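## Task

Get every red block into the basket, fully inside its rim, with no block of any other colour in it. Some red blocks are concealed inside or beneath other objects. At the end the light wooden cabinet's drawer must be completely closed and the metal box's lid fully seated, both staying that way without the robot holding them. Finally release everything and pull the arms away.

## Robot and tools

ROBOT. Two 7-joint xArm7 arms, left_arm and right_arm, each with a parallel two-finger gripper. Base poses in the scene frame: left_arm at (+0.039, +0.311, 0) m, quat_wxyz (+0.998, 0, 0, +0.061), a slight positive yaw; right_arm at (-0.019, -0.272, 0) m, quat_wxyz (+0.996, 0, 0, -0.088). Scene frame: origin on the table surface midway between the arms, +x toward the far side of the table, +z upward, left_arm on the +y side. The arm names are labels, not image sides.

JOINT ORDER per arm (use only this): waist (joint1), shoulder (joint2), upper arm roll (joint3), elbow (joint4), forearm roll (joint5), wrist pitch (joint6), wrist roll (joint7). Stated ranges in rad: waist -6.283..6.283, shoulder -2.059..2.094, upper arm roll -6.283..6.283, elbow -0.192..3.927, forearm roll -6.283..6.283, wrist pitch -1.693..3.142, wrist roll -6.283..6.283. True ends may differ by up to 0.010 rad.

GRIPPER. Fingers extend along the gripper's +z axis and close along its y axis. end_effector_position is the pinch point, roughly 2 cm short of the fingertips; closing pushes the tips about 10 mm further along +z. Full open gap is 0.084 m.

execute_actions(actions). actions is a list of actions; each action is a list of 1 to 15 rows, each row lasting one 1/30 s step; a short action repeats its final row until 15 steps pass. Every row has 16 numbers in [-1, 1], covering both arms even if one is idle: left_arm's 7 joint values then its opening, then right_arm's 7 joint values then its opening. Joint values are offsets, scaled so 1.0 = 2.036 rad, counted from that arm's angles at the start of the current action (not from the prior row; for a call's first action, from the latest reported angles). Opening is absolute: +1 fully open, -1 shut. An action that would push any joint more than 0.010 rad beyond its range is rejected for both arms; a malformed action, or a first action failing that test, rejects the entire call. Joints asked beyond their real end stop there, and the result may say "joint sent to its limit" (its absence proves nothing). An empty list just returns the current state and images.

move(target, speed, blocking). target is one 16-number row laid out as above; its joint offsets are measured from the Joint positions in the most recent result that printed them, giving a goal, not a step from where the arm currently is. All joints travel in sync along paths of 0.5 to 10 s (too-long ones are cut at 10 s), ignoring obstacles and the other arm. speed (rad/s, 0.01 to 2, default 0.5) caps the joint with the longest travel. Finger openings are applied at once. blocking=false returns after 0.5 s while motion continues; until a result shows it ended, other moves and actions are refused, so use wait or stop. The extra "move:" line reports the ending (done, off_target, moving, held, fault), limits=held or limits=none, and each arm's joint farthest from target. Faster moves and targets set deeper past a contact press harder.

wait(seconds): 0 to 10; lets time run with the last commands held; ends early if a running move finishes. stop(): brakes a running move; needs stopping room. zoom_image(camera, region): camera is cam_high, cam_low, cam_left_wrist or cam_right_wrist; region [x0, y0, x1, y1] in image pixels from top-left, at most 504 by 504. read_manual(section): licence texts only. finished_scene(scene): pass the current scene's number; irreversible, and the result reports success and gives the next task.

LIMITS ON MOTION. Joint targets move at most 3.14 rad/s with about 0.16 s to accelerate. Each step a joint's target stays within 0.623 rad of its measured angle, and targets that would carry the gripper over 70 mm from its measured spot are pulled back. Large displacements therefore span several actions; leftover motion may need recommanding.

RESULTS. The state line gives each gripper's position (m), quat_wxyz and velocities in the scene frame; reported hand position can be off, more at far reach. Joint positions and Joint velocities list 7 joints per arm (rad, rad/s) plus finger gap (m). Joint targets shows current drive goals. grip_measured gives finger opening on the command scale. Step readings list joint angles at some steps; HELD marks steps where an arm was held back. "joint command not followed" means a clearance check altered targets. Torque readings are whole drive output with offsets and noise. MOTOR HOT appears from 65 °C; at 80 °C an OVER-TEMPERATURE FAULT brakes that arm until cool.

GRIPPING. To hold something, command an opening well below grip_measured; the lower, the firmer (about 24 N per pad max up to 6 cm width). Fast closing can squeeze harder or bounce open. Objects may be tugged briefly while held.

CAMERAS. cam_high, cam_low, cam_left_wrist, cam_right_wrist, each 896x504, given in that order, with pinhole+radial calibration (K, D, T_world_to_cam) in the original setup; wrist camera poses follow joint readings; small calibration errors exist.

AVOID. Knocking anything off the table fails the task. Do not let the arms collide or press on each other. Contact torque reaching a joint's load limit (waist and shoulder 44.5 N m, upper arm roll, elbow and forearm roll 26.7, wrist pitch and wrist roll 17.8, including held weight) triggers a TORQUE FAULT: the arm backs off, freezes 10 s and drops the rest of the call. Avoid drops, slips, slams and hard pushes; before finishing, make sure the drawer and lid stay closed on their own, open the grippers and move both arms away.

Each tool is called after "Request:" as name(argument=value, ...), one argument or row to a line, values as JSON.

## Session

Request:
execute_actions(
  actions=[],
)

Scene clock: 0.00 s.
left_arm: end_effector_position=(+0.2588, +0.2264, +0.1673) grip_measured=+1.00 end_effector_quat_wxyz=(-0.067, +0.943, +0.326, +0.030) end_effector_velocity=(-0.000, +0.000, -0.000) end_effector_angular_velocity=(+0.001, +0.001, -0.000) | right_arm: end_effector_position=(+0.6455, -0.3374, +0.1401) grip_measured=+1.00 end_effector_quat_wxyz=(+0.459, -0.450, +0.764, -0.054) end_effector_velocity=(-0.000, +0.000, -0.001) end_effector_angular_velocity=(-0.000, +0.001, +0.001)
Joint names: [waist, shoulder, upper arm roll, elbow, forearm roll, wrist pitch, wrist roll]
Joint positions: left_arm=[-0.327 -0.801 -0.277  0.308 -0.063  1.135 -1.034  0.084] | right_arm=[-0.065  0.474  0.087  1.26   1.725  0.445  0.36   0.084]
Joint velocities: left_arm=[ 0.     0.001 -0.     0.     0.001  0.001 -0.     0.   ] | right_arm=[ 0.     0.002  0.     0.    -0.     0.    -0.001 -0.   ]
Joint torques (N m, as the arm reports them, + toward a larger angle): no reading
Joint targets: left_arm=[-0.327 -0.801 -0.277 0.308 -0.063 1.135 -1.034] | right_arm=[-0.065 0.474 0.087 1.260 1.725 0.445 0.360]

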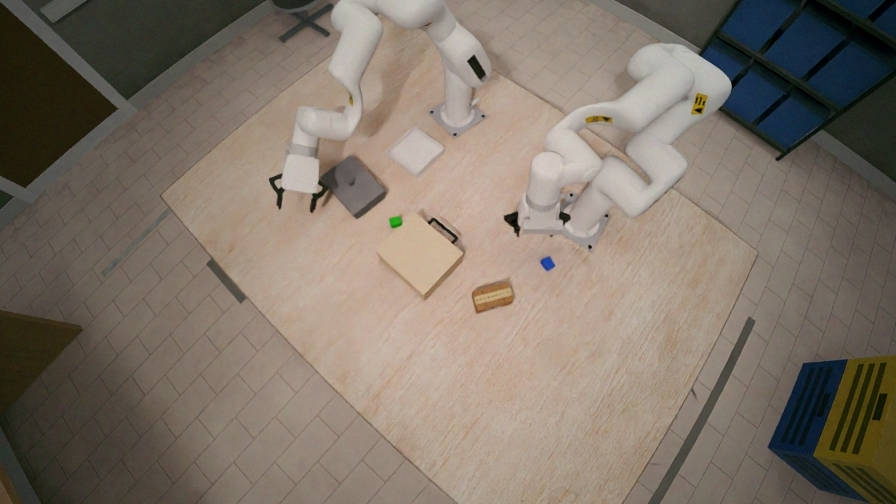

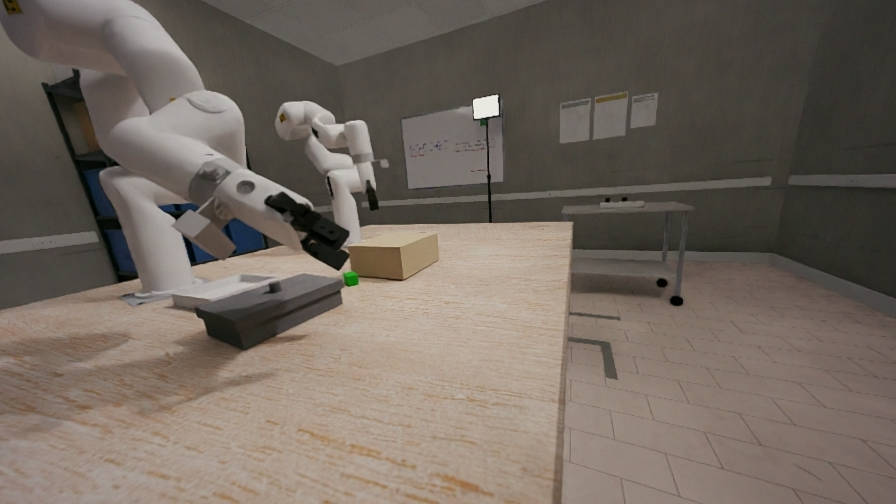

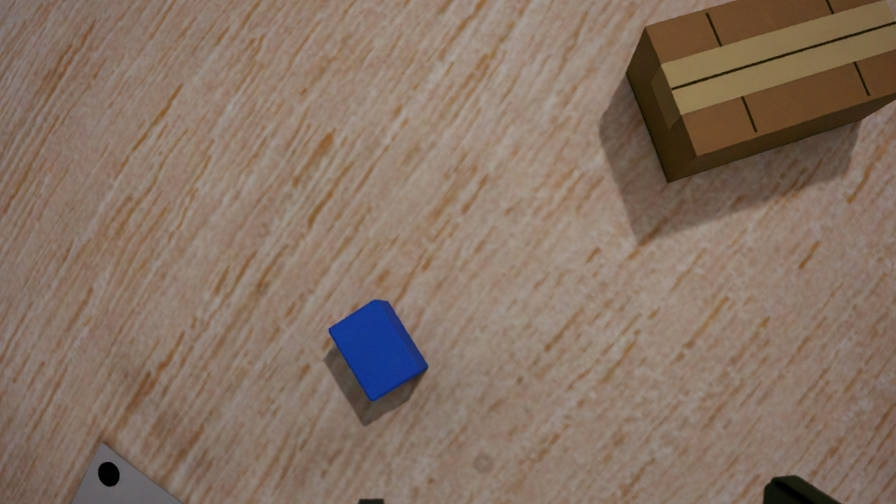

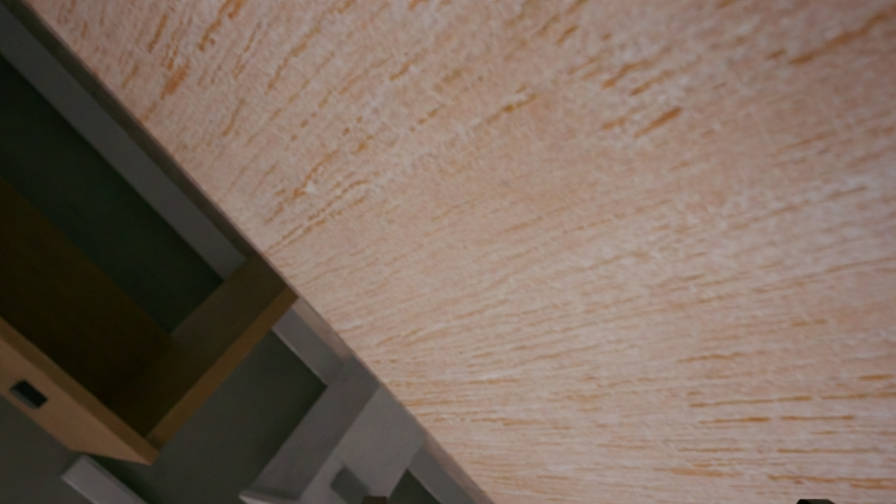

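Request:
zoom_image(
  camera="cam_high",
  region=[300, 110, 620, 330],
)

Request:
zoom_image(
  camera="cam_low",
  region=[150, 210, 470, 360],
)

Region (300, 110, 620, 330) of cam_high's 896x504 image, scaled by 1.575, with more detail than that image has; it fills the top 346 rows of this view, and the rest is white.

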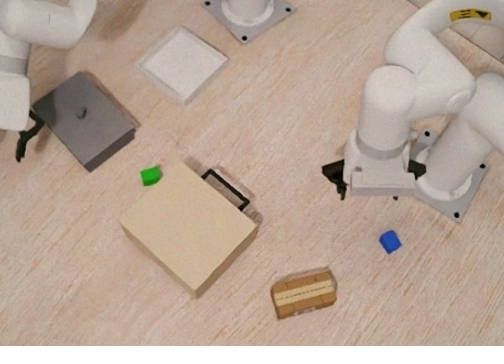

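Region (150, 210, 470, 360) of cam_low's 896x504 image, scaled by 1.575, with more detail than that image has; it fills the top 236 rows of this view, and the rest is white.

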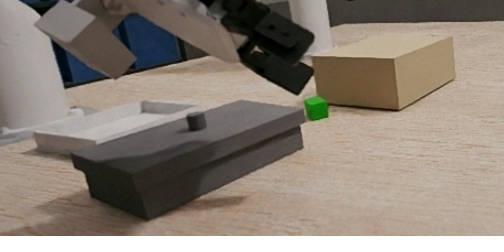

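Request:
move(
  target=[-0.002,0.3237,0.136,0.2805,0.031,-0.056,0.719,1, 0,-0.3026,0,0,0,0,0,1],
  speed=0.8,
)

Request:
move(
  target=[0,0,0,0,0,0,0,1, 0.049,0,-0.0427,-0.16,-0.847,0.31,-0.2456,1],
  speed=0.8,
)

Scene clock: 18.73 s.
left_arm: end_effector_position=(+0.4493, +0.2242, +0.2001) grip_measured=+1.00 end_effector_quat_wxyz=(-0.000, +0.949, -0.314, +0.000) end_effector_velocity=(+0.001, +0.001, -0.000) end_effector_angular_velocity=(+0.000, +0.001, -0.000) | right_arm: end_effector_position=(+0.5990, -0.3259, +0.5446) grip_measured=+1.00 end_effector_quat_wxyz=(+0.630, -0.446, +0.590, -0.239) end_effector_velocity=(-0.001, +0.001, +0.002) end_effector_angular_velocity=(-0.001, -0.003, +0.001)
Joint names: [waist, shoulder, upper arm roll, elbow, forearm roll, wrist pitch, wrist roll]
Joint positions: left_arm=[-0.331 -0.142 -0.     0.879  0.     1.021  0.43   0.084] | right_arm=[-0.065 -0.142  0.087  1.26   1.725  0.445  0.36   0.084]
Joint velocities: left_arm=[ 0.001  0.002  0.001  0.001  0.    -0.001  0.002  0.   ] | right_arm=[ 0.    -0.002  0.001  0.001 -0.001 -0.001  0.001  0.   ]
Joint torques (N m, as the arm reports them, + toward a larger angle): left_arm=[ -2.41 -11.6    0.23  13.92   0.18  -1.46  -0.63] | right_arm=[ -0.92 -16.17  -0.53  17.67  -1.11  -0.06   0.35]
Joint targets: left_arm=[-0.331 -0.142 -0.000 0.879 0.000 1.021 0.430] | right_arm=[-0.065 -0.142 0.087 1.260 1.725 0.445 0.360]
move: done; limits=none; left_arm: farthest joint: the waist, 0.000 radians from its target (0.004 radians at the start); right_arm: farthest joint: the waist, 0.000 radians from its target (0.000 radians at the start)
camera_calibration (this result's frames):
cam_left_wrist: T_world_to_cam=[[-0.603509, -0.797353, 0.00217818, 0.485206], [-0.797353, 0.603512, 0.00123257, 0.290939], [-0.00229735, -0.000992912, -0.999997, 0.327702], [0, 0, 0, 1]] pos_world=[0.52556, 0.21162, 0.326285]
cam_right_wrist: T_world_to_cam=[[-0.225722, 0.488259, -0.843002, 0.784749], [-0.18385, 0.828436, 0.529049, 0.154827], [0.956686, 0.274404, -0.0972299, -0.303565], [0, 0, 0, 1]] pos_world=[0.496016, -0.428125, 0.550119]

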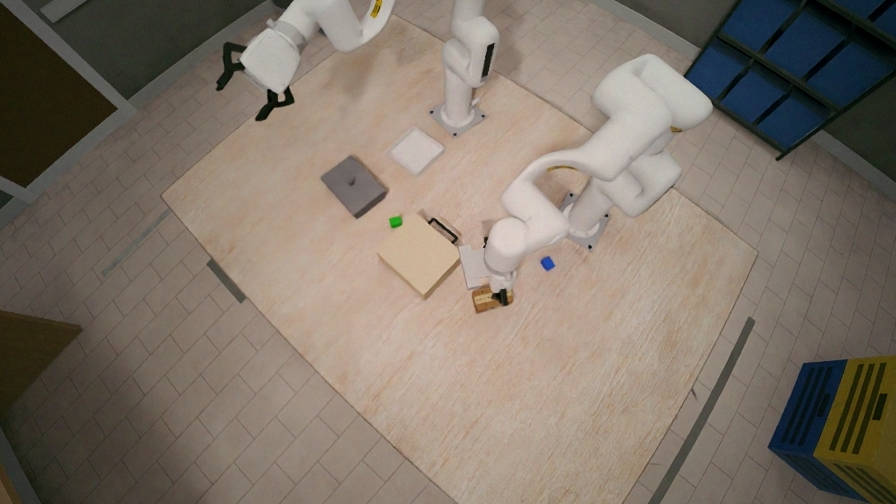

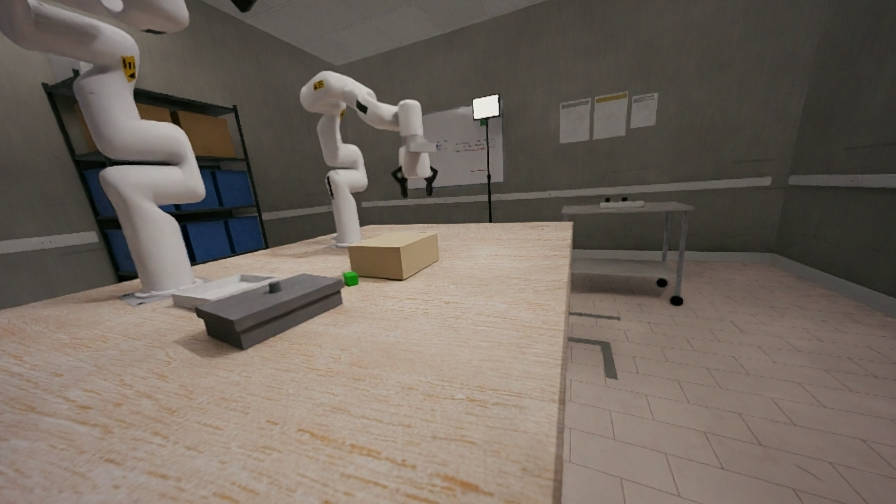

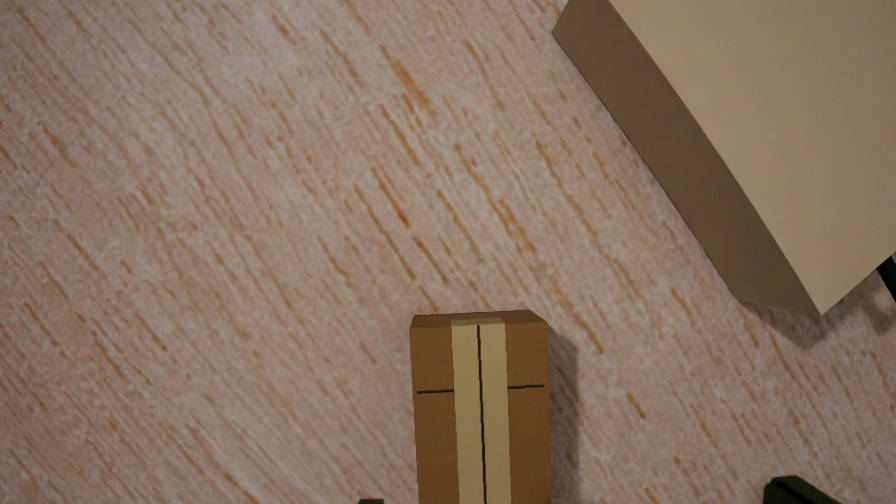

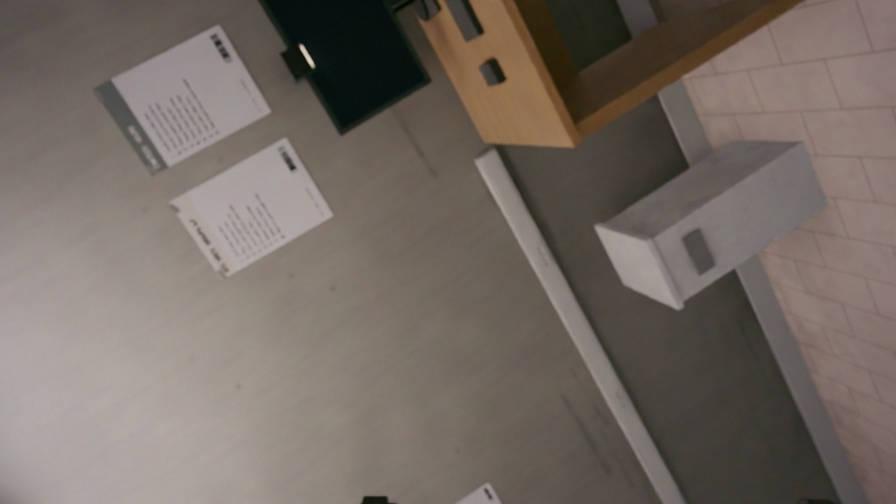

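Scene clock: 21.57 s.
left_arm: end_effector_position=(+0.4493, +0.2242, +0.2001) grip_measured=+1.00 end_effector_quat_wxyz=(-0.000, +0.949, -0.314, +0.000) end_effector_velocity=(-0.000, +0.000, +0.000) end_effector_angular_velocity=(-0.001, +0.000, +0.001) | right_arm: end_effector_position=(+0.4021, -0.3320, +0.2186) grip_measured=+1.00 end_effector_quat_wxyz=(-0.000, +1.000, -0.001, +0.000) end_effector_velocity=(-0.001, -0.001, -0.001) end_effector_angular_velocity=(-0.001, +0.002, +0.002)
Joint names: [waist, shoulder, upper arm roll, elbow, forearm roll, wrist pitch, wrist roll]
Joint positions: left_arm=[-0.331 -0.142 -0.     0.879  0.     1.021  0.43   0.084] | right_arm=[ 0.034 -0.142  0.     0.934  0.001  1.076 -0.14   0.084]
Joint velocities: left_arm=[ 0.001 -0.001 -0.    -0.    -0.001  0.     0.    -0.   ] | right_arm=[ 0.    -0.001 -0.001 -0.002 -0.002  0.001 -0.002 -0.   ]
Joint torques (N m, as the arm reports them, + toward a larger angle): left_arm=[ -2.84 -11.61   0.17  13.82   0.14  -1.47  -0.5 ] | right_arm=[ -0.91 -15.36  -0.44  16.81  -0.35  -1.55   0.42]
Joint targets: left_arm=[-0.331 -0.142 -0.000 0.879 0.000 1.021 0.430] | right_arm=[0.034 -0.142 0.000 0.934 0.001 1.076 -0.140]
move: done; limits=none; left_arm: farthest joint: the waist, 0.000 radians from its target (0.000 radians at the start); right_arm: farthest joint: the waist, 0.000 radians from its target (0.100 radians at the start)
camera_calibration (this result's frames):
cam_left_wrist: T_world_to_cam=[[-0.603509, -0.797353, 0.00217822, 0.485206], [-0.797353, 0.603512, 0.00123258, 0.290939], [-0.00229739, -0.000992935, -0.999997, 0.327702], [0, 0, 0, 1]] pos_world=[0.52556, 0.21162, 0.326285]
cam_right_wrist: T_world_to_cam=[[-0.00303631, -0.999995, 0.000538964, -0.299597], [-0.99997, 0.0030324, -0.00711633, 0.467485], [0.00711467, -0.000560555, -0.999975, 0.342666], [0, 0, 0, 1]] pos_world=[0.464123, -0.300821, 0.346145]

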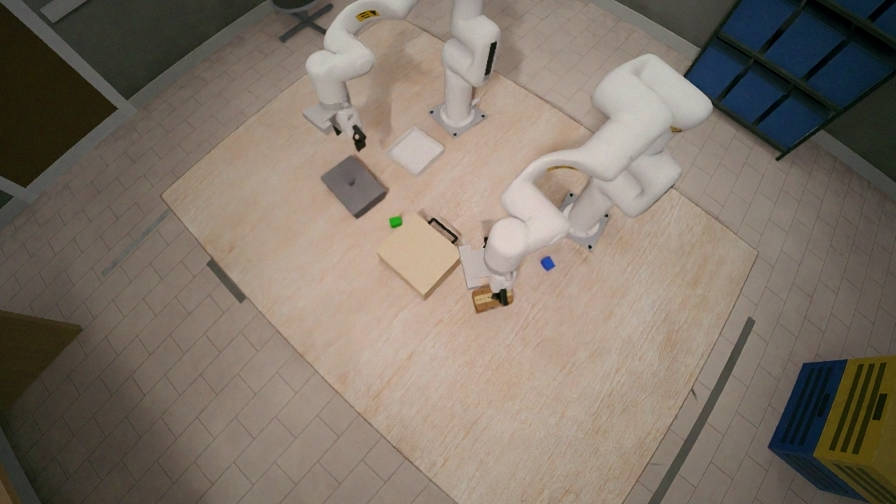

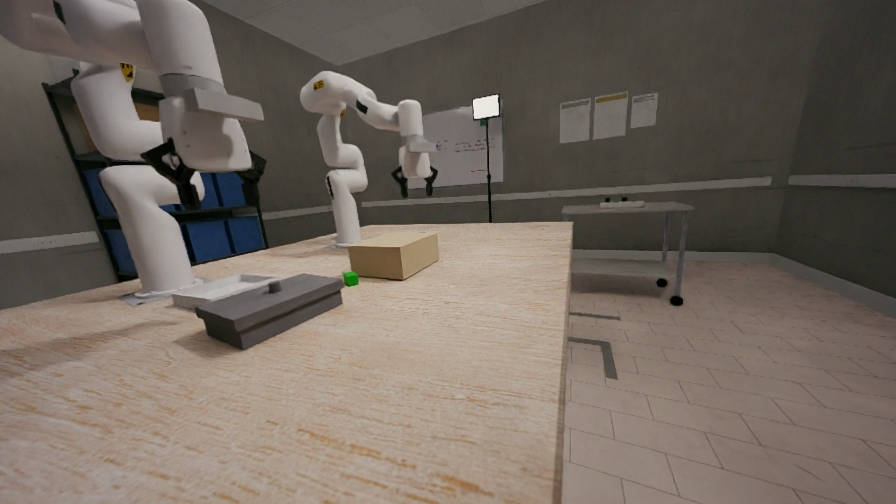

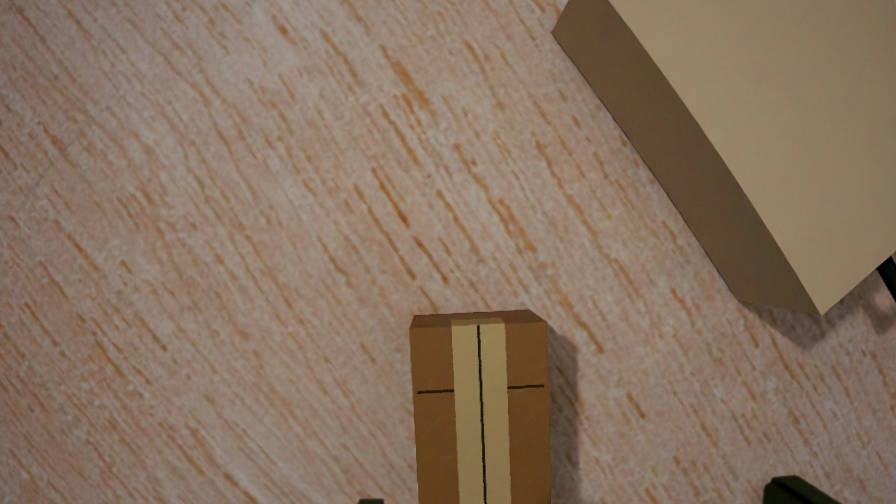

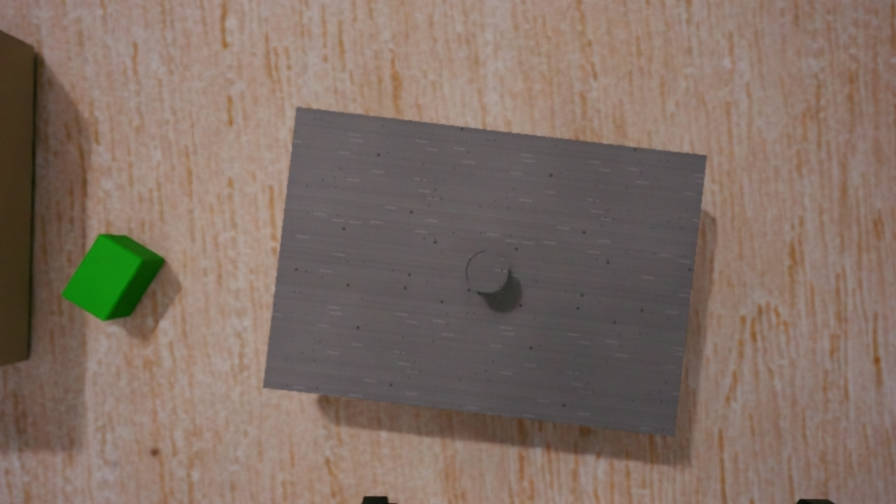

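Request:
move(
  target=[0.0278,0.1356,0,-0.0904,0,-0.226,0.02,1, 0.0236,0.161,0,0.0243,0,-0.1368,0.0226,0.2],
  speed=0.3,
)

Request:
zoom_image(
  camera="cam_low",
  region=[180, 180, 400, 360],
)

Request:
zoom_image(
  camera="cam_high",
  region=[280, 120, 560, 340],
)

Scene clock: 28.67 s.
left_arm: end_effector_position=(+0.4498, +0.2481, +0.0503) grip_measured=+1.00 end_effector_quat_wxyz=(-0.000, +0.952, -0.307, +0.000) end_effector_velocity=(-0.002, +0.000, -0.002) end_effector_angular_velocity=(+0.001, +0.005, +0.000) | right_arm: end_effector_position=(+0.4606, -0.3171, +0.1104) grip_measured=+0.19 end_effector_quat_wxyz=(-0.000, +1.000, -0.000, +0.001) end_effector_velocity=(-0.001, -0.000, -0.002) end_effector_angular_velocity=(+0.000, +0.003, -0.000)
Joint names: [waist, shoulder, upper arm roll, elbow, forearm roll, wrist pitch, wrist roll]
Joint positions: left_arm=[-0.274  0.134 -0.     0.695  0.     0.561  0.471  0.084] | right_arm=[ 0.082  0.185  0.     0.984  0.001  0.797 -0.094  0.052]
Joint velocities: left_arm=[ 0.     0.004 -0.    -0.002 -0.    -0.002  0.    -0.   ] | right_arm=[ 0.     0.004 -0.001 -0.001 -0.    -0.001  0.    -0.   ]
Joint torques (N m, as the arm reports them, + toward a larger angle): left_arm=[ -2.66 -13.49  -0.07  11.22   0.33  -1.51  -0.57] | right_arm=[ -0.54 -20.33  -0.6   15.22  -0.11  -1.62   0.36]
Joint targets: left_arm=[-0.274 0.134 -0.000 0.695 0.000 0.560 0.471] | right_arm=[0.082 0.186 0.000 0.984 0.001 0.797 -0.094]
move: done; limits=none; left_arm: farthest joint: the waist, 0.000 radians from its target (0.057 radians at the start); right_arm: farthest joint: the waist, 0.000 radians from its target (0.048 radians at the start)
camera_calibration (this result's frames):
cam_left_wrist: T_world_to_cam=[[-0.590904, -0.806739, 0.00205263, 0.501469], [-0.80674, 0.590907, 0.000734775, 0.284458], [-0.00180568, -0.00122175, -0.999998, 0.177786], [0, 0, 0, 1]] pos_world=[0.526125, 0.236684, 0.176547]
cam_right_wrist: T_world_to_cam=[[-0.00130849, -0.999999, 0.000641312, -0.285288], [-0.99997, 0.00130353, -0.0076675, 0.524696], [0.00766665, -0.000651325, -0.99997, 0.233723], [0, 0, 0, 1]] pos_world=[0.522515, -0.28582, 0.237922]

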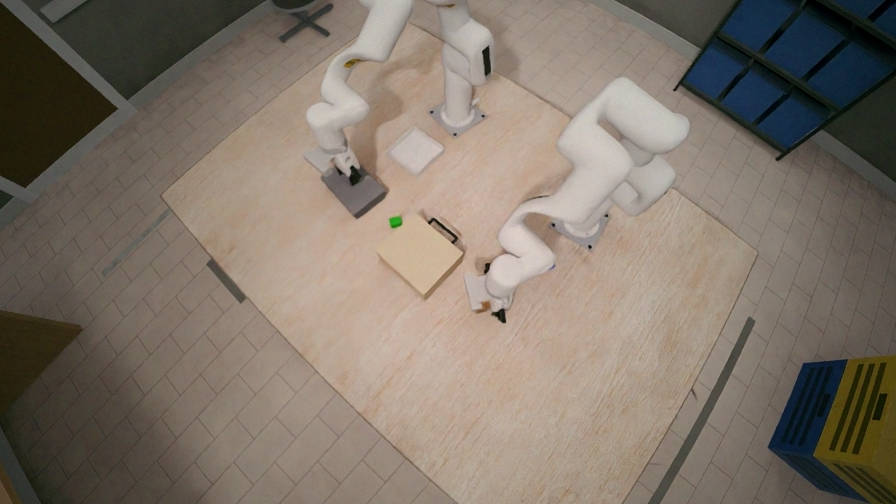

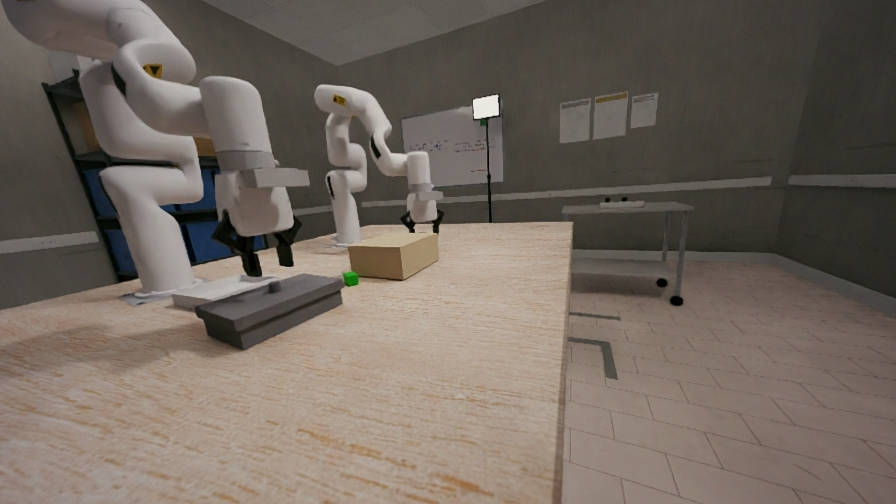

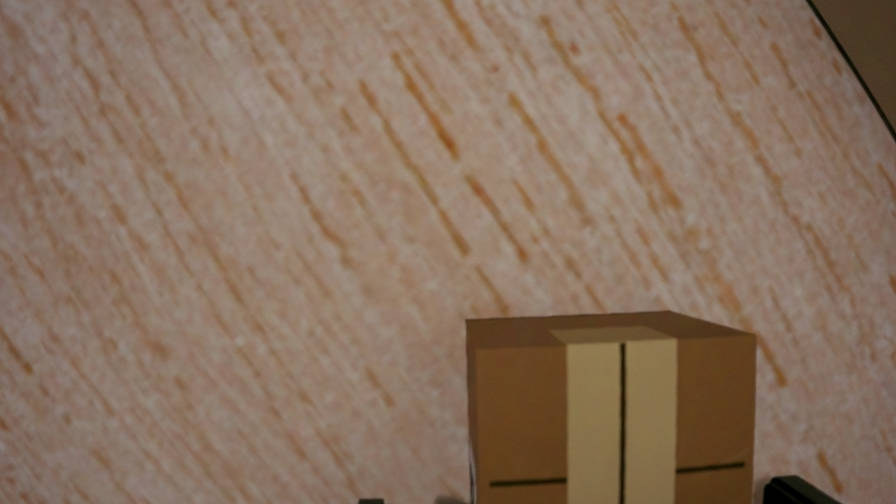

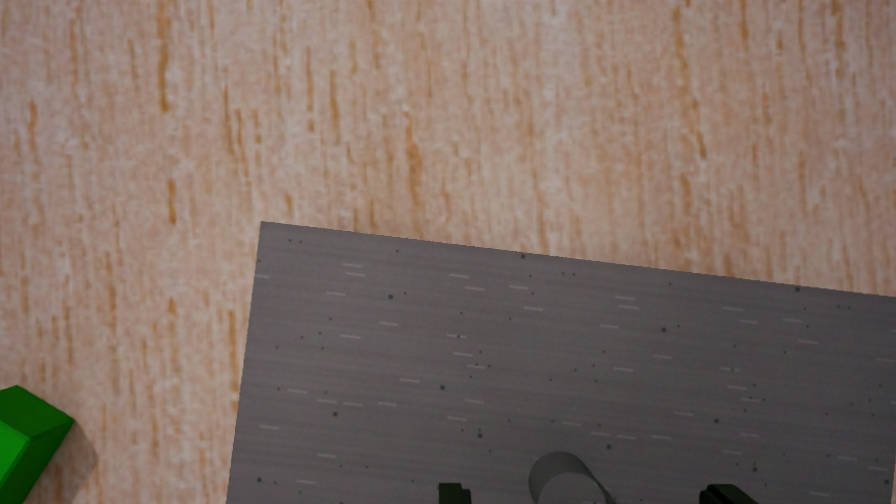

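Region (180, 180, 400, 360) of cam_low's 896x504 image, scaled by 2.291, with more detail than that image has; it fills the top 412 rows of this view, and the rest is white.

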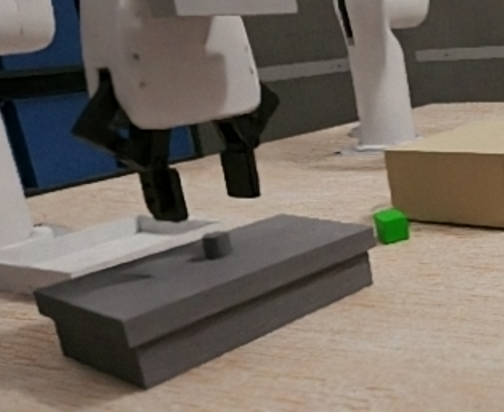

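Region (280, 120, 560, 340) of cam_high's 896x504 image, scaled by 1.800, with more detail than that image has; it fills the top 396 rows of this view, and the rest is white.

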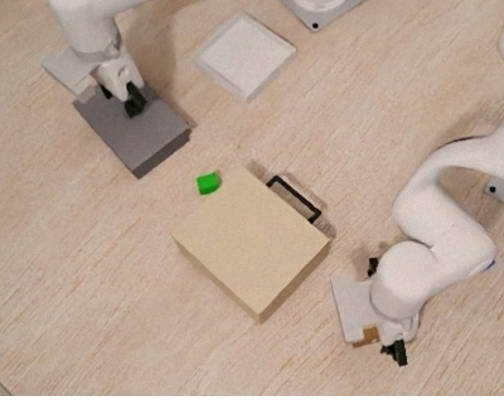

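Request:
move(
  target=[0,0,0,0,0,0,0,0.0, 0,0.0326,0,-0.0127,0,-0.0448,0,-0.2],
  speed=0.1,
)

Request:
move(
  target=[0,0,0,0,0,0,0,-0.3, 0,0,0,0,0,0,0,-1],
)

Request:
move(
  target=[0,-0.1356,0,0.0904,0,0.226,0,-0.3, 0,-0.062,0,0.029,0,0.091,0,-1],
  speed=0.25,
)

Scene clock: 35.30 s.
left_arm: end_effector_position=(+0.4498, +0.2481, +0.0503) grip_measured=+0.29 end_effector_quat_wxyz=(-0.000, +0.952, -0.307, +0.000) end_effector_velocity=(+0.000, -0.000, -0.000) end_effector_angular_velocity=(-0.001, +0.000, +0.001) | right_arm: end_effector_position=(+0.4605, -0.3171, +0.0761) grip_measured=-0.22 end_effector_quat_wxyz=(-0.000, +1.000, -0.000, +0.000) end_effector_velocity=(-0.000, +0.001, -0.001) end_effector_angular_velocity=(+0.001, +0.001, +0.000)
Joint names: [waist, shoulder, upper arm roll, elbow, forearm roll, wrist pitch, wrist roll]
Joint positions: left_arm=[-0.274  0.134 -0.     0.695  0.     0.561  0.471  0.057] | right_arm=[ 0.082  0.251  0.     0.958  0.001  0.706 -0.094  0.035]
Joint velocities: left_arm=[ 0.001  0.001 -0.001  0.    -0.001 -0.     0.     0.   ] | right_arm=[ 0.     0.002  0.002 -0.     0.001 -0.002  0.001 -0.   ]
Joint torques (N m, as the arm reports them, + toward a larger angle): left_arm=[ -2.53 -13.69  -0.02  11.04   0.23  -1.42  -0.71] | right_arm=[ -0.52 -20.91  -0.57  14.46  -0.04  -1.44   0.36]
Joint targets: left_arm=[-0.274 0.134 -0.000 0.695 0.000 0.561 0.471] | right_arm=[0.082 0.252 0.000 0.958 0.001 0.706 -0.094]
move: done; limits=none; left_arm: farthest joint: the waist, 0.000 radians from its target (0.000 radians at the start); right_arm: farthest joint: the wrist pitch, 0.001 radians from its target (0.091 radians at the start)
camera_calibration (this result's frames):
cam_left_wrist: T_world_to_cam=[[-0.590904, -0.806739, 0.00205465, 0.501468], [-0.80674, 0.590906, 0.000738904, 0.284457], [-0.00181021, -0.00122095, -0.999998, 0.177786], [0, 0, 0, 1]] pos_world=[0.526124, 0.236684, 0.176545]
cam_right_wrist: T_world_to_cam=[[-0.00138321, -0.999999, 0.000626967, -0.285243], [-0.999975, 0.0013788, -0.00698046, 0.524305], [0.00697958, -0.000636606, -0.999975, 0.199758], [0, 0, 0, 1]] pos_world=[0.522503, -0.285839, 0.203592]

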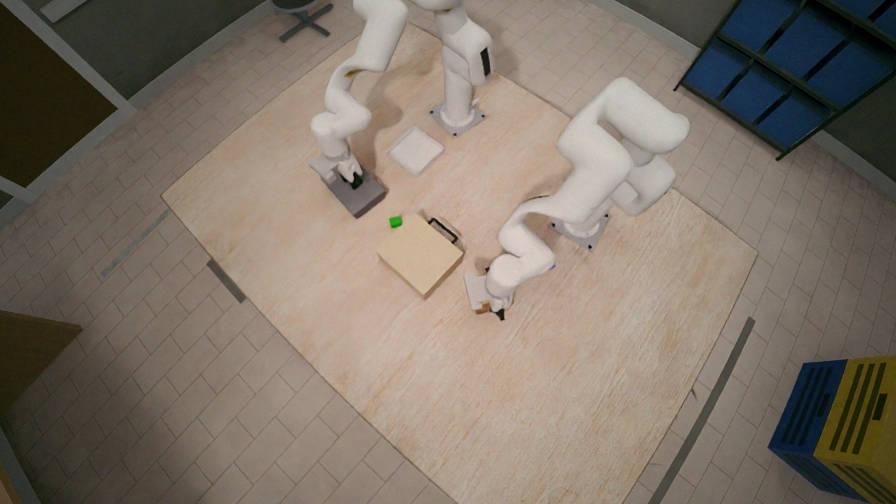

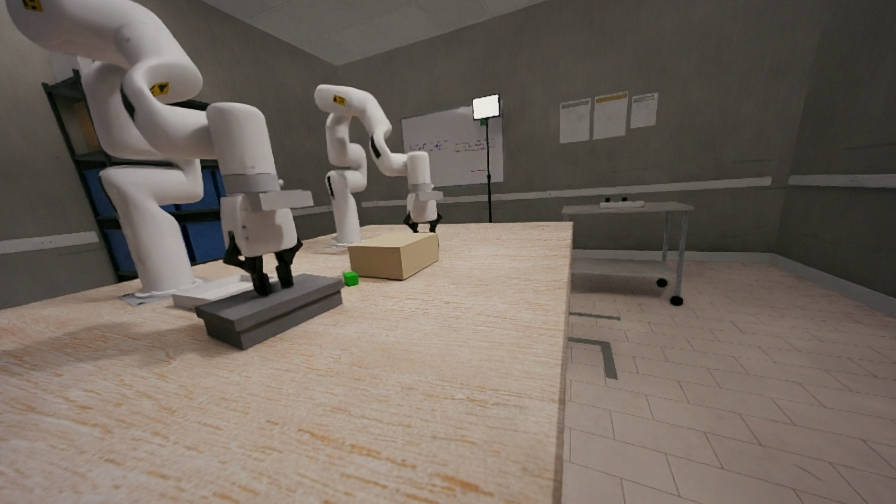

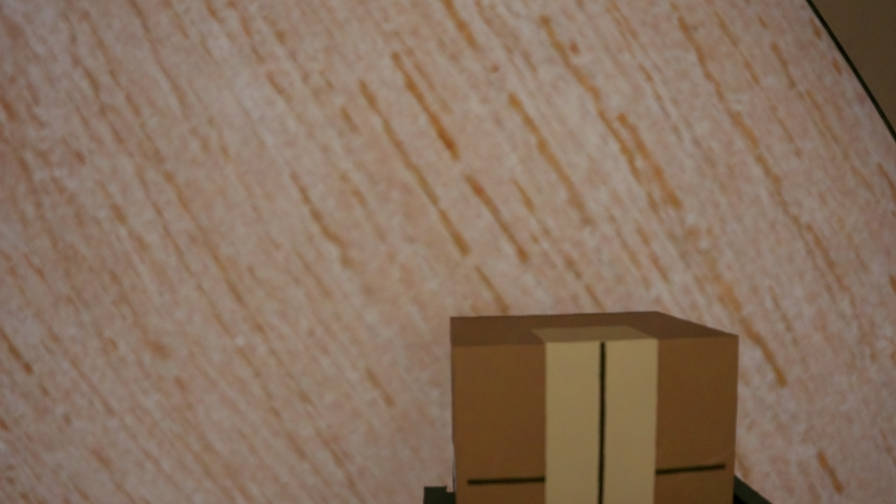

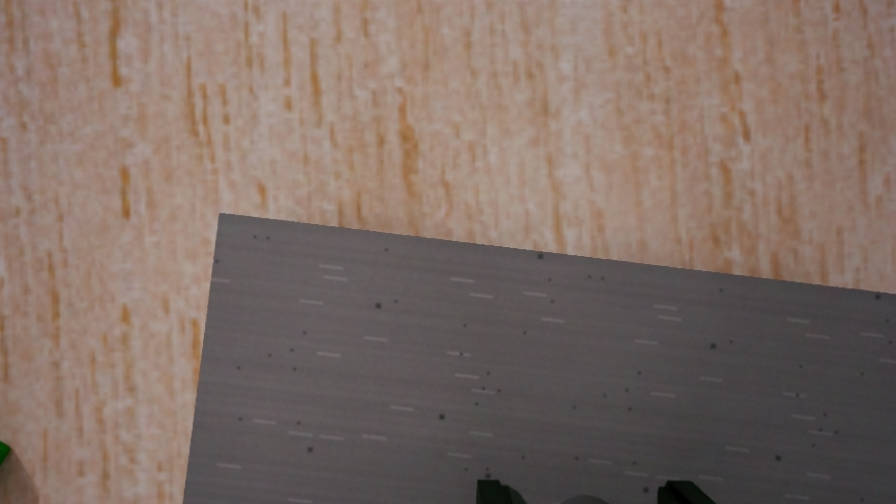

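Scene clock: 35.80 s.
left_arm: end_effector_position=(+0.4498, +0.2481, +0.0503) grip_measured=+0.29 end_effector_quat_wxyz=(-0.000, +0.952, -0.307, +0.000) end_effector_velocity=(-0.000, -0.001, -0.000) end_effector_angular_velocity=(+0.000, +0.000, -0.003) | right_arm: end_effector_position=(+0.4605, -0.3172, +0.0761) grip_measured=-0.61 end_effector_quat_wxyz=(-0.000, +1.000, -0.000, +0.000) end_effector_velocity=(+0.000, +0.000, +0.001) end_effector_angular_velocity=(+0.000, -0.001, -0.000)
Joint names: [waist, shoulder, upper arm roll, elbow, forearm roll, wrist pitch, wrist roll]
Joint positions: left_arm=[-0.274  0.134 -0.     0.695  0.     0.561  0.471  0.057] | right_arm=[ 0.082  0.251  0.     0.958  0.001  0.706 -0.094  0.017]
Joint velocities: left_arm=[ 0.     0.    -0.002 -0.     0.001  0.     0.     0.   ] | right_arm=[ 0.    -0.001  0.001  0.     0.     0.     0.001 -0.   ]
Joint torques (N m, as the arm reports them, + toward a larger angle): left_arm=[ -2.63 -13.79  -0.01  10.95   0.25  -1.53  -0.68] | right_arm=[ -0.57 -20.9   -0.55  14.75  -0.09  -1.57   0.39]
Joint targets: left_arm=[-0.274 0.134 -0.000 0.695 0.000 0.561 0.471] | right_arm=[0.082 0.251 0.000 0.958 0.001 0.706 -0.094]
move: done; limits=none; left_arm: farthest joint: the waist, 0.000 radians from its target (0.000 radians at the start); right_arm: farthest joint: the waist, 0.000 radians from its target (0.000 radians at the start)
camera_calibration (this result's frames):
cam_left_wrist: T_world_to_cam=[[-0.590904, -0.806739, 0.0020547, 0.501468], [-0.80674, 0.590906, 0.000739001, 0.284457], [-0.00181031, -0.00122093, -0.999998, 0.177786], [0, 0, 0, 1]] pos_world=[0.526124, 0.236684, 0.176545]
cam_right_wrist: T_world_to_cam=[[-0.00151435, -0.999999, 0.000659739, -0.285259], [-0.999975, 0.00150972, -0.00697434, 0.524338], [0.00697334, -0.000670284, -0.999975, 0.199752], [0, 0, 0, 1]] pos_world=[0.522499, -0.285916, 0.203592]

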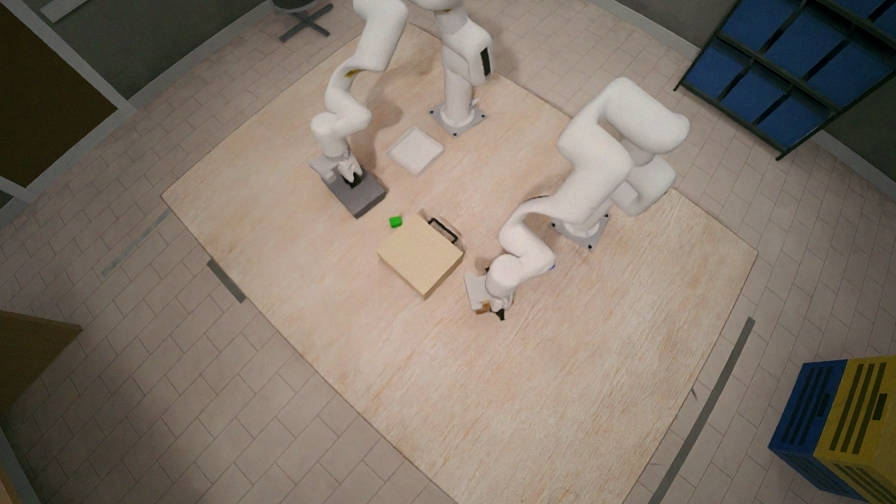

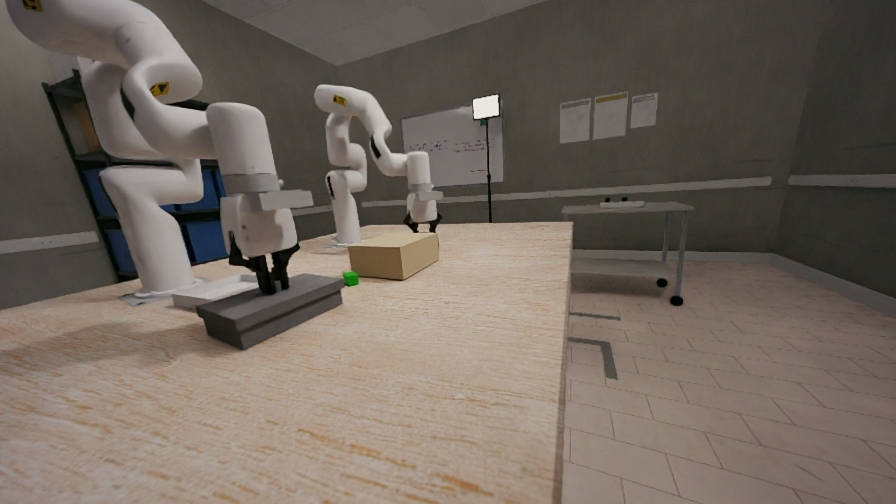

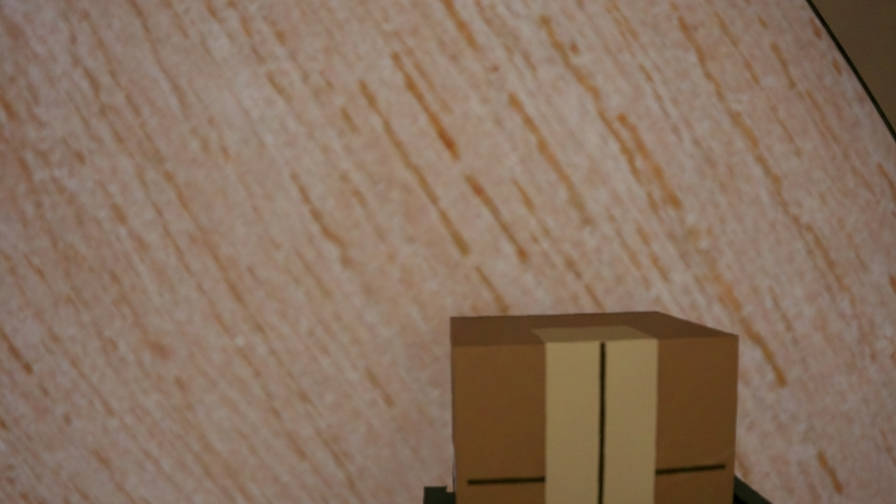

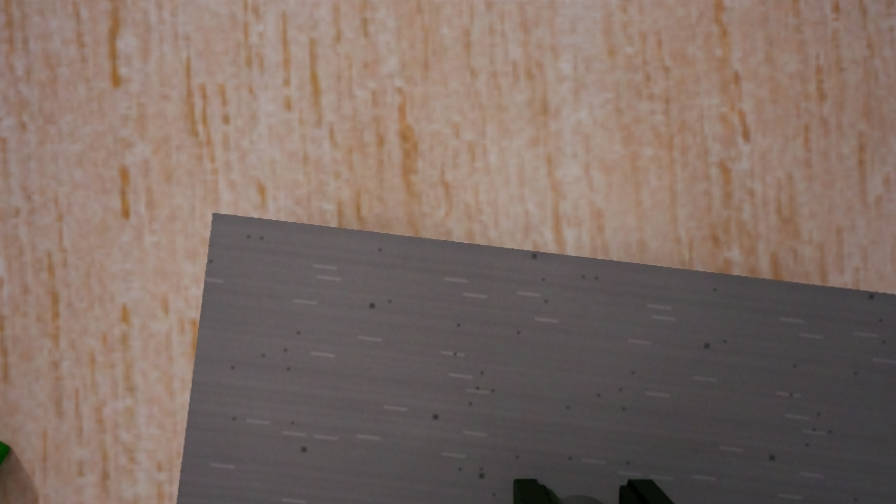

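Scene clock: 38.13 s.
left_arm: end_effector_position=(+0.4536, +0.2475, +0.2001) grip_measured=+0.29 end_effector_quat_wxyz=(-0.000, +0.952, -0.307, +0.000) end_effector_velocity=(+0.001, -0.000, +0.001) end_effector_angular_velocity=(-0.001, -0.001, +0.001) | right_arm: end_effector_position=(+0.4593, -0.3170, +0.1448) grip_measured=-0.61 end_effector_quat_wxyz=(-0.000, +1.000, -0.000, +0.000) end_effector_velocity=(-0.000, +0.000, +0.000) end_effector_angular_velocity=(+0.000, +0.000, -0.000)
Joint names: [waist, shoulder, upper arm roll, elbow, forearm roll, wrist pitch, wrist roll]
Joint positions: left_arm=[-0.274 -0.142 -0.     0.879  0.     1.021  0.471  0.057] | right_arm=[ 0.082  0.125  0.     1.017  0.001  0.892 -0.094  0.017]
Joint velocities: left_arm=[ 0.     0.     0.     0.002 -0.001  0.001  0.    -0.   ] | right_arm=[-0. -0.  0. -0.  0.  0.  0. -0.]
Joint torques (N m, as the arm reports them, + toward a larger angle): left_arm=[ -2.77 -11.63   0.19  13.88   0.21  -1.52  -0.62] | right_arm=[ -0.75 -20.7   -0.48  16.83  -0.2   -1.65   0.34]
Joint targets: left_arm=[-0.274 -0.142 -0.000 0.879 0.000 1.021 0.471] | right_arm=[0.082 0.125 0.000 1.017 0.001 0.892 -0.094]
move: done; limits=none; left_arm: farthest joint: the waist, 0.000 radians from its target (0.000 radians at the start); right_arm: farthest joint: the shoulder, 0.001 radians from its target (0.127 radians at the start)
camera_calibration (this result's frames):
cam_left_wrist: T_world_to_cam=[[-0.59084, -0.806786, 0.00214512, 0.50294], [-0.806786, 0.590843, 0.001205, 0.287703], [-0.00223961, -0.00101869, -0.999997, 0.32774], [0, 0, 0, 1]] pos_world=[0.530005, 0.236111, 0.326313]
cam_right_wrist: T_world_to_cam=[[-0.00137472, -0.999999, 0.000537107, -0.285199], [-0.999976, 0.00137104, -0.00678437, 0.523548], [0.00678363, -0.000546421, -0.999977, 0.268604], [0, 0, 0, 1]] pos_world=[0.521321, -0.28577, 0.272303]

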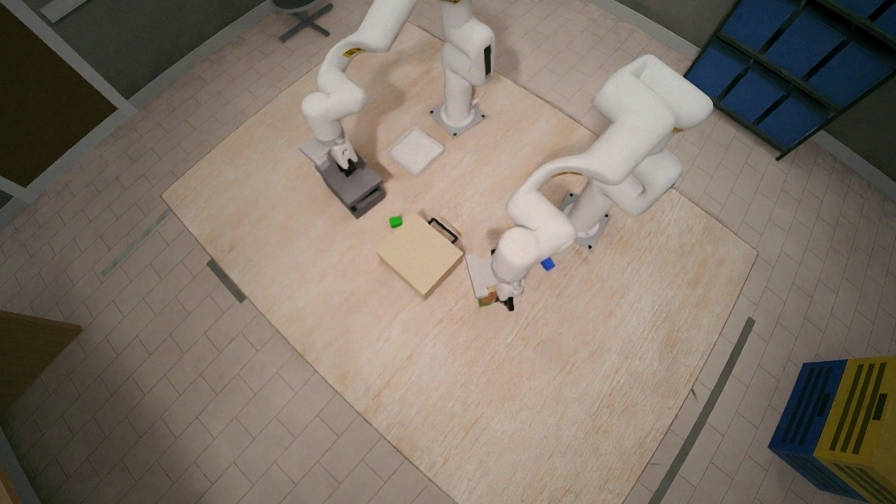

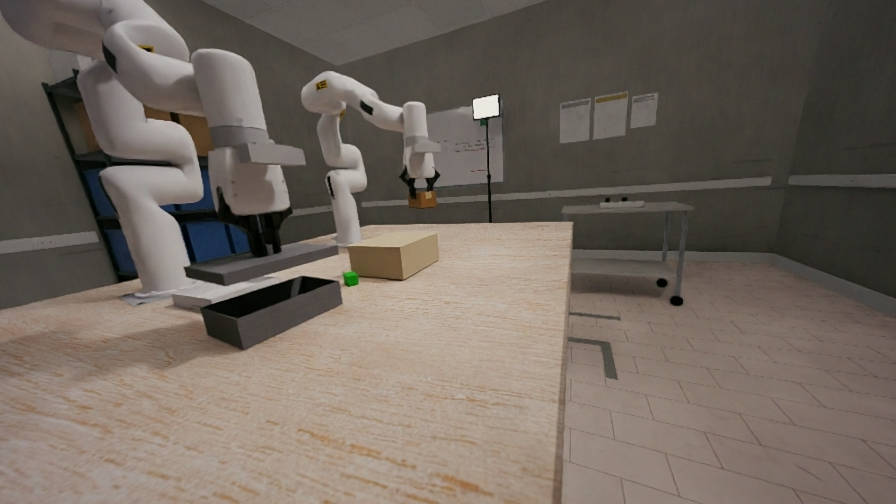

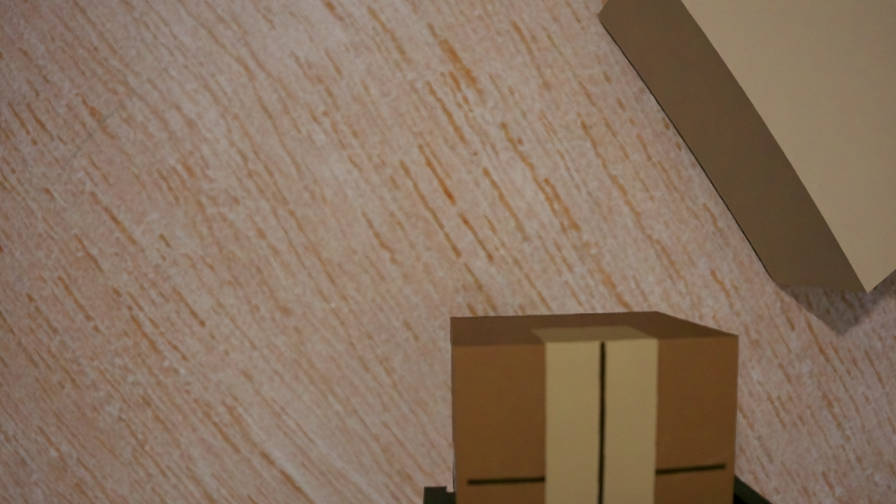

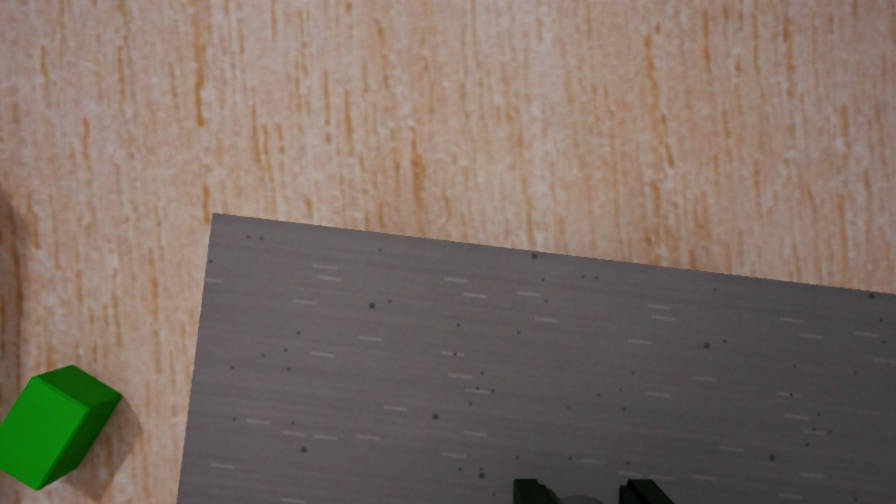

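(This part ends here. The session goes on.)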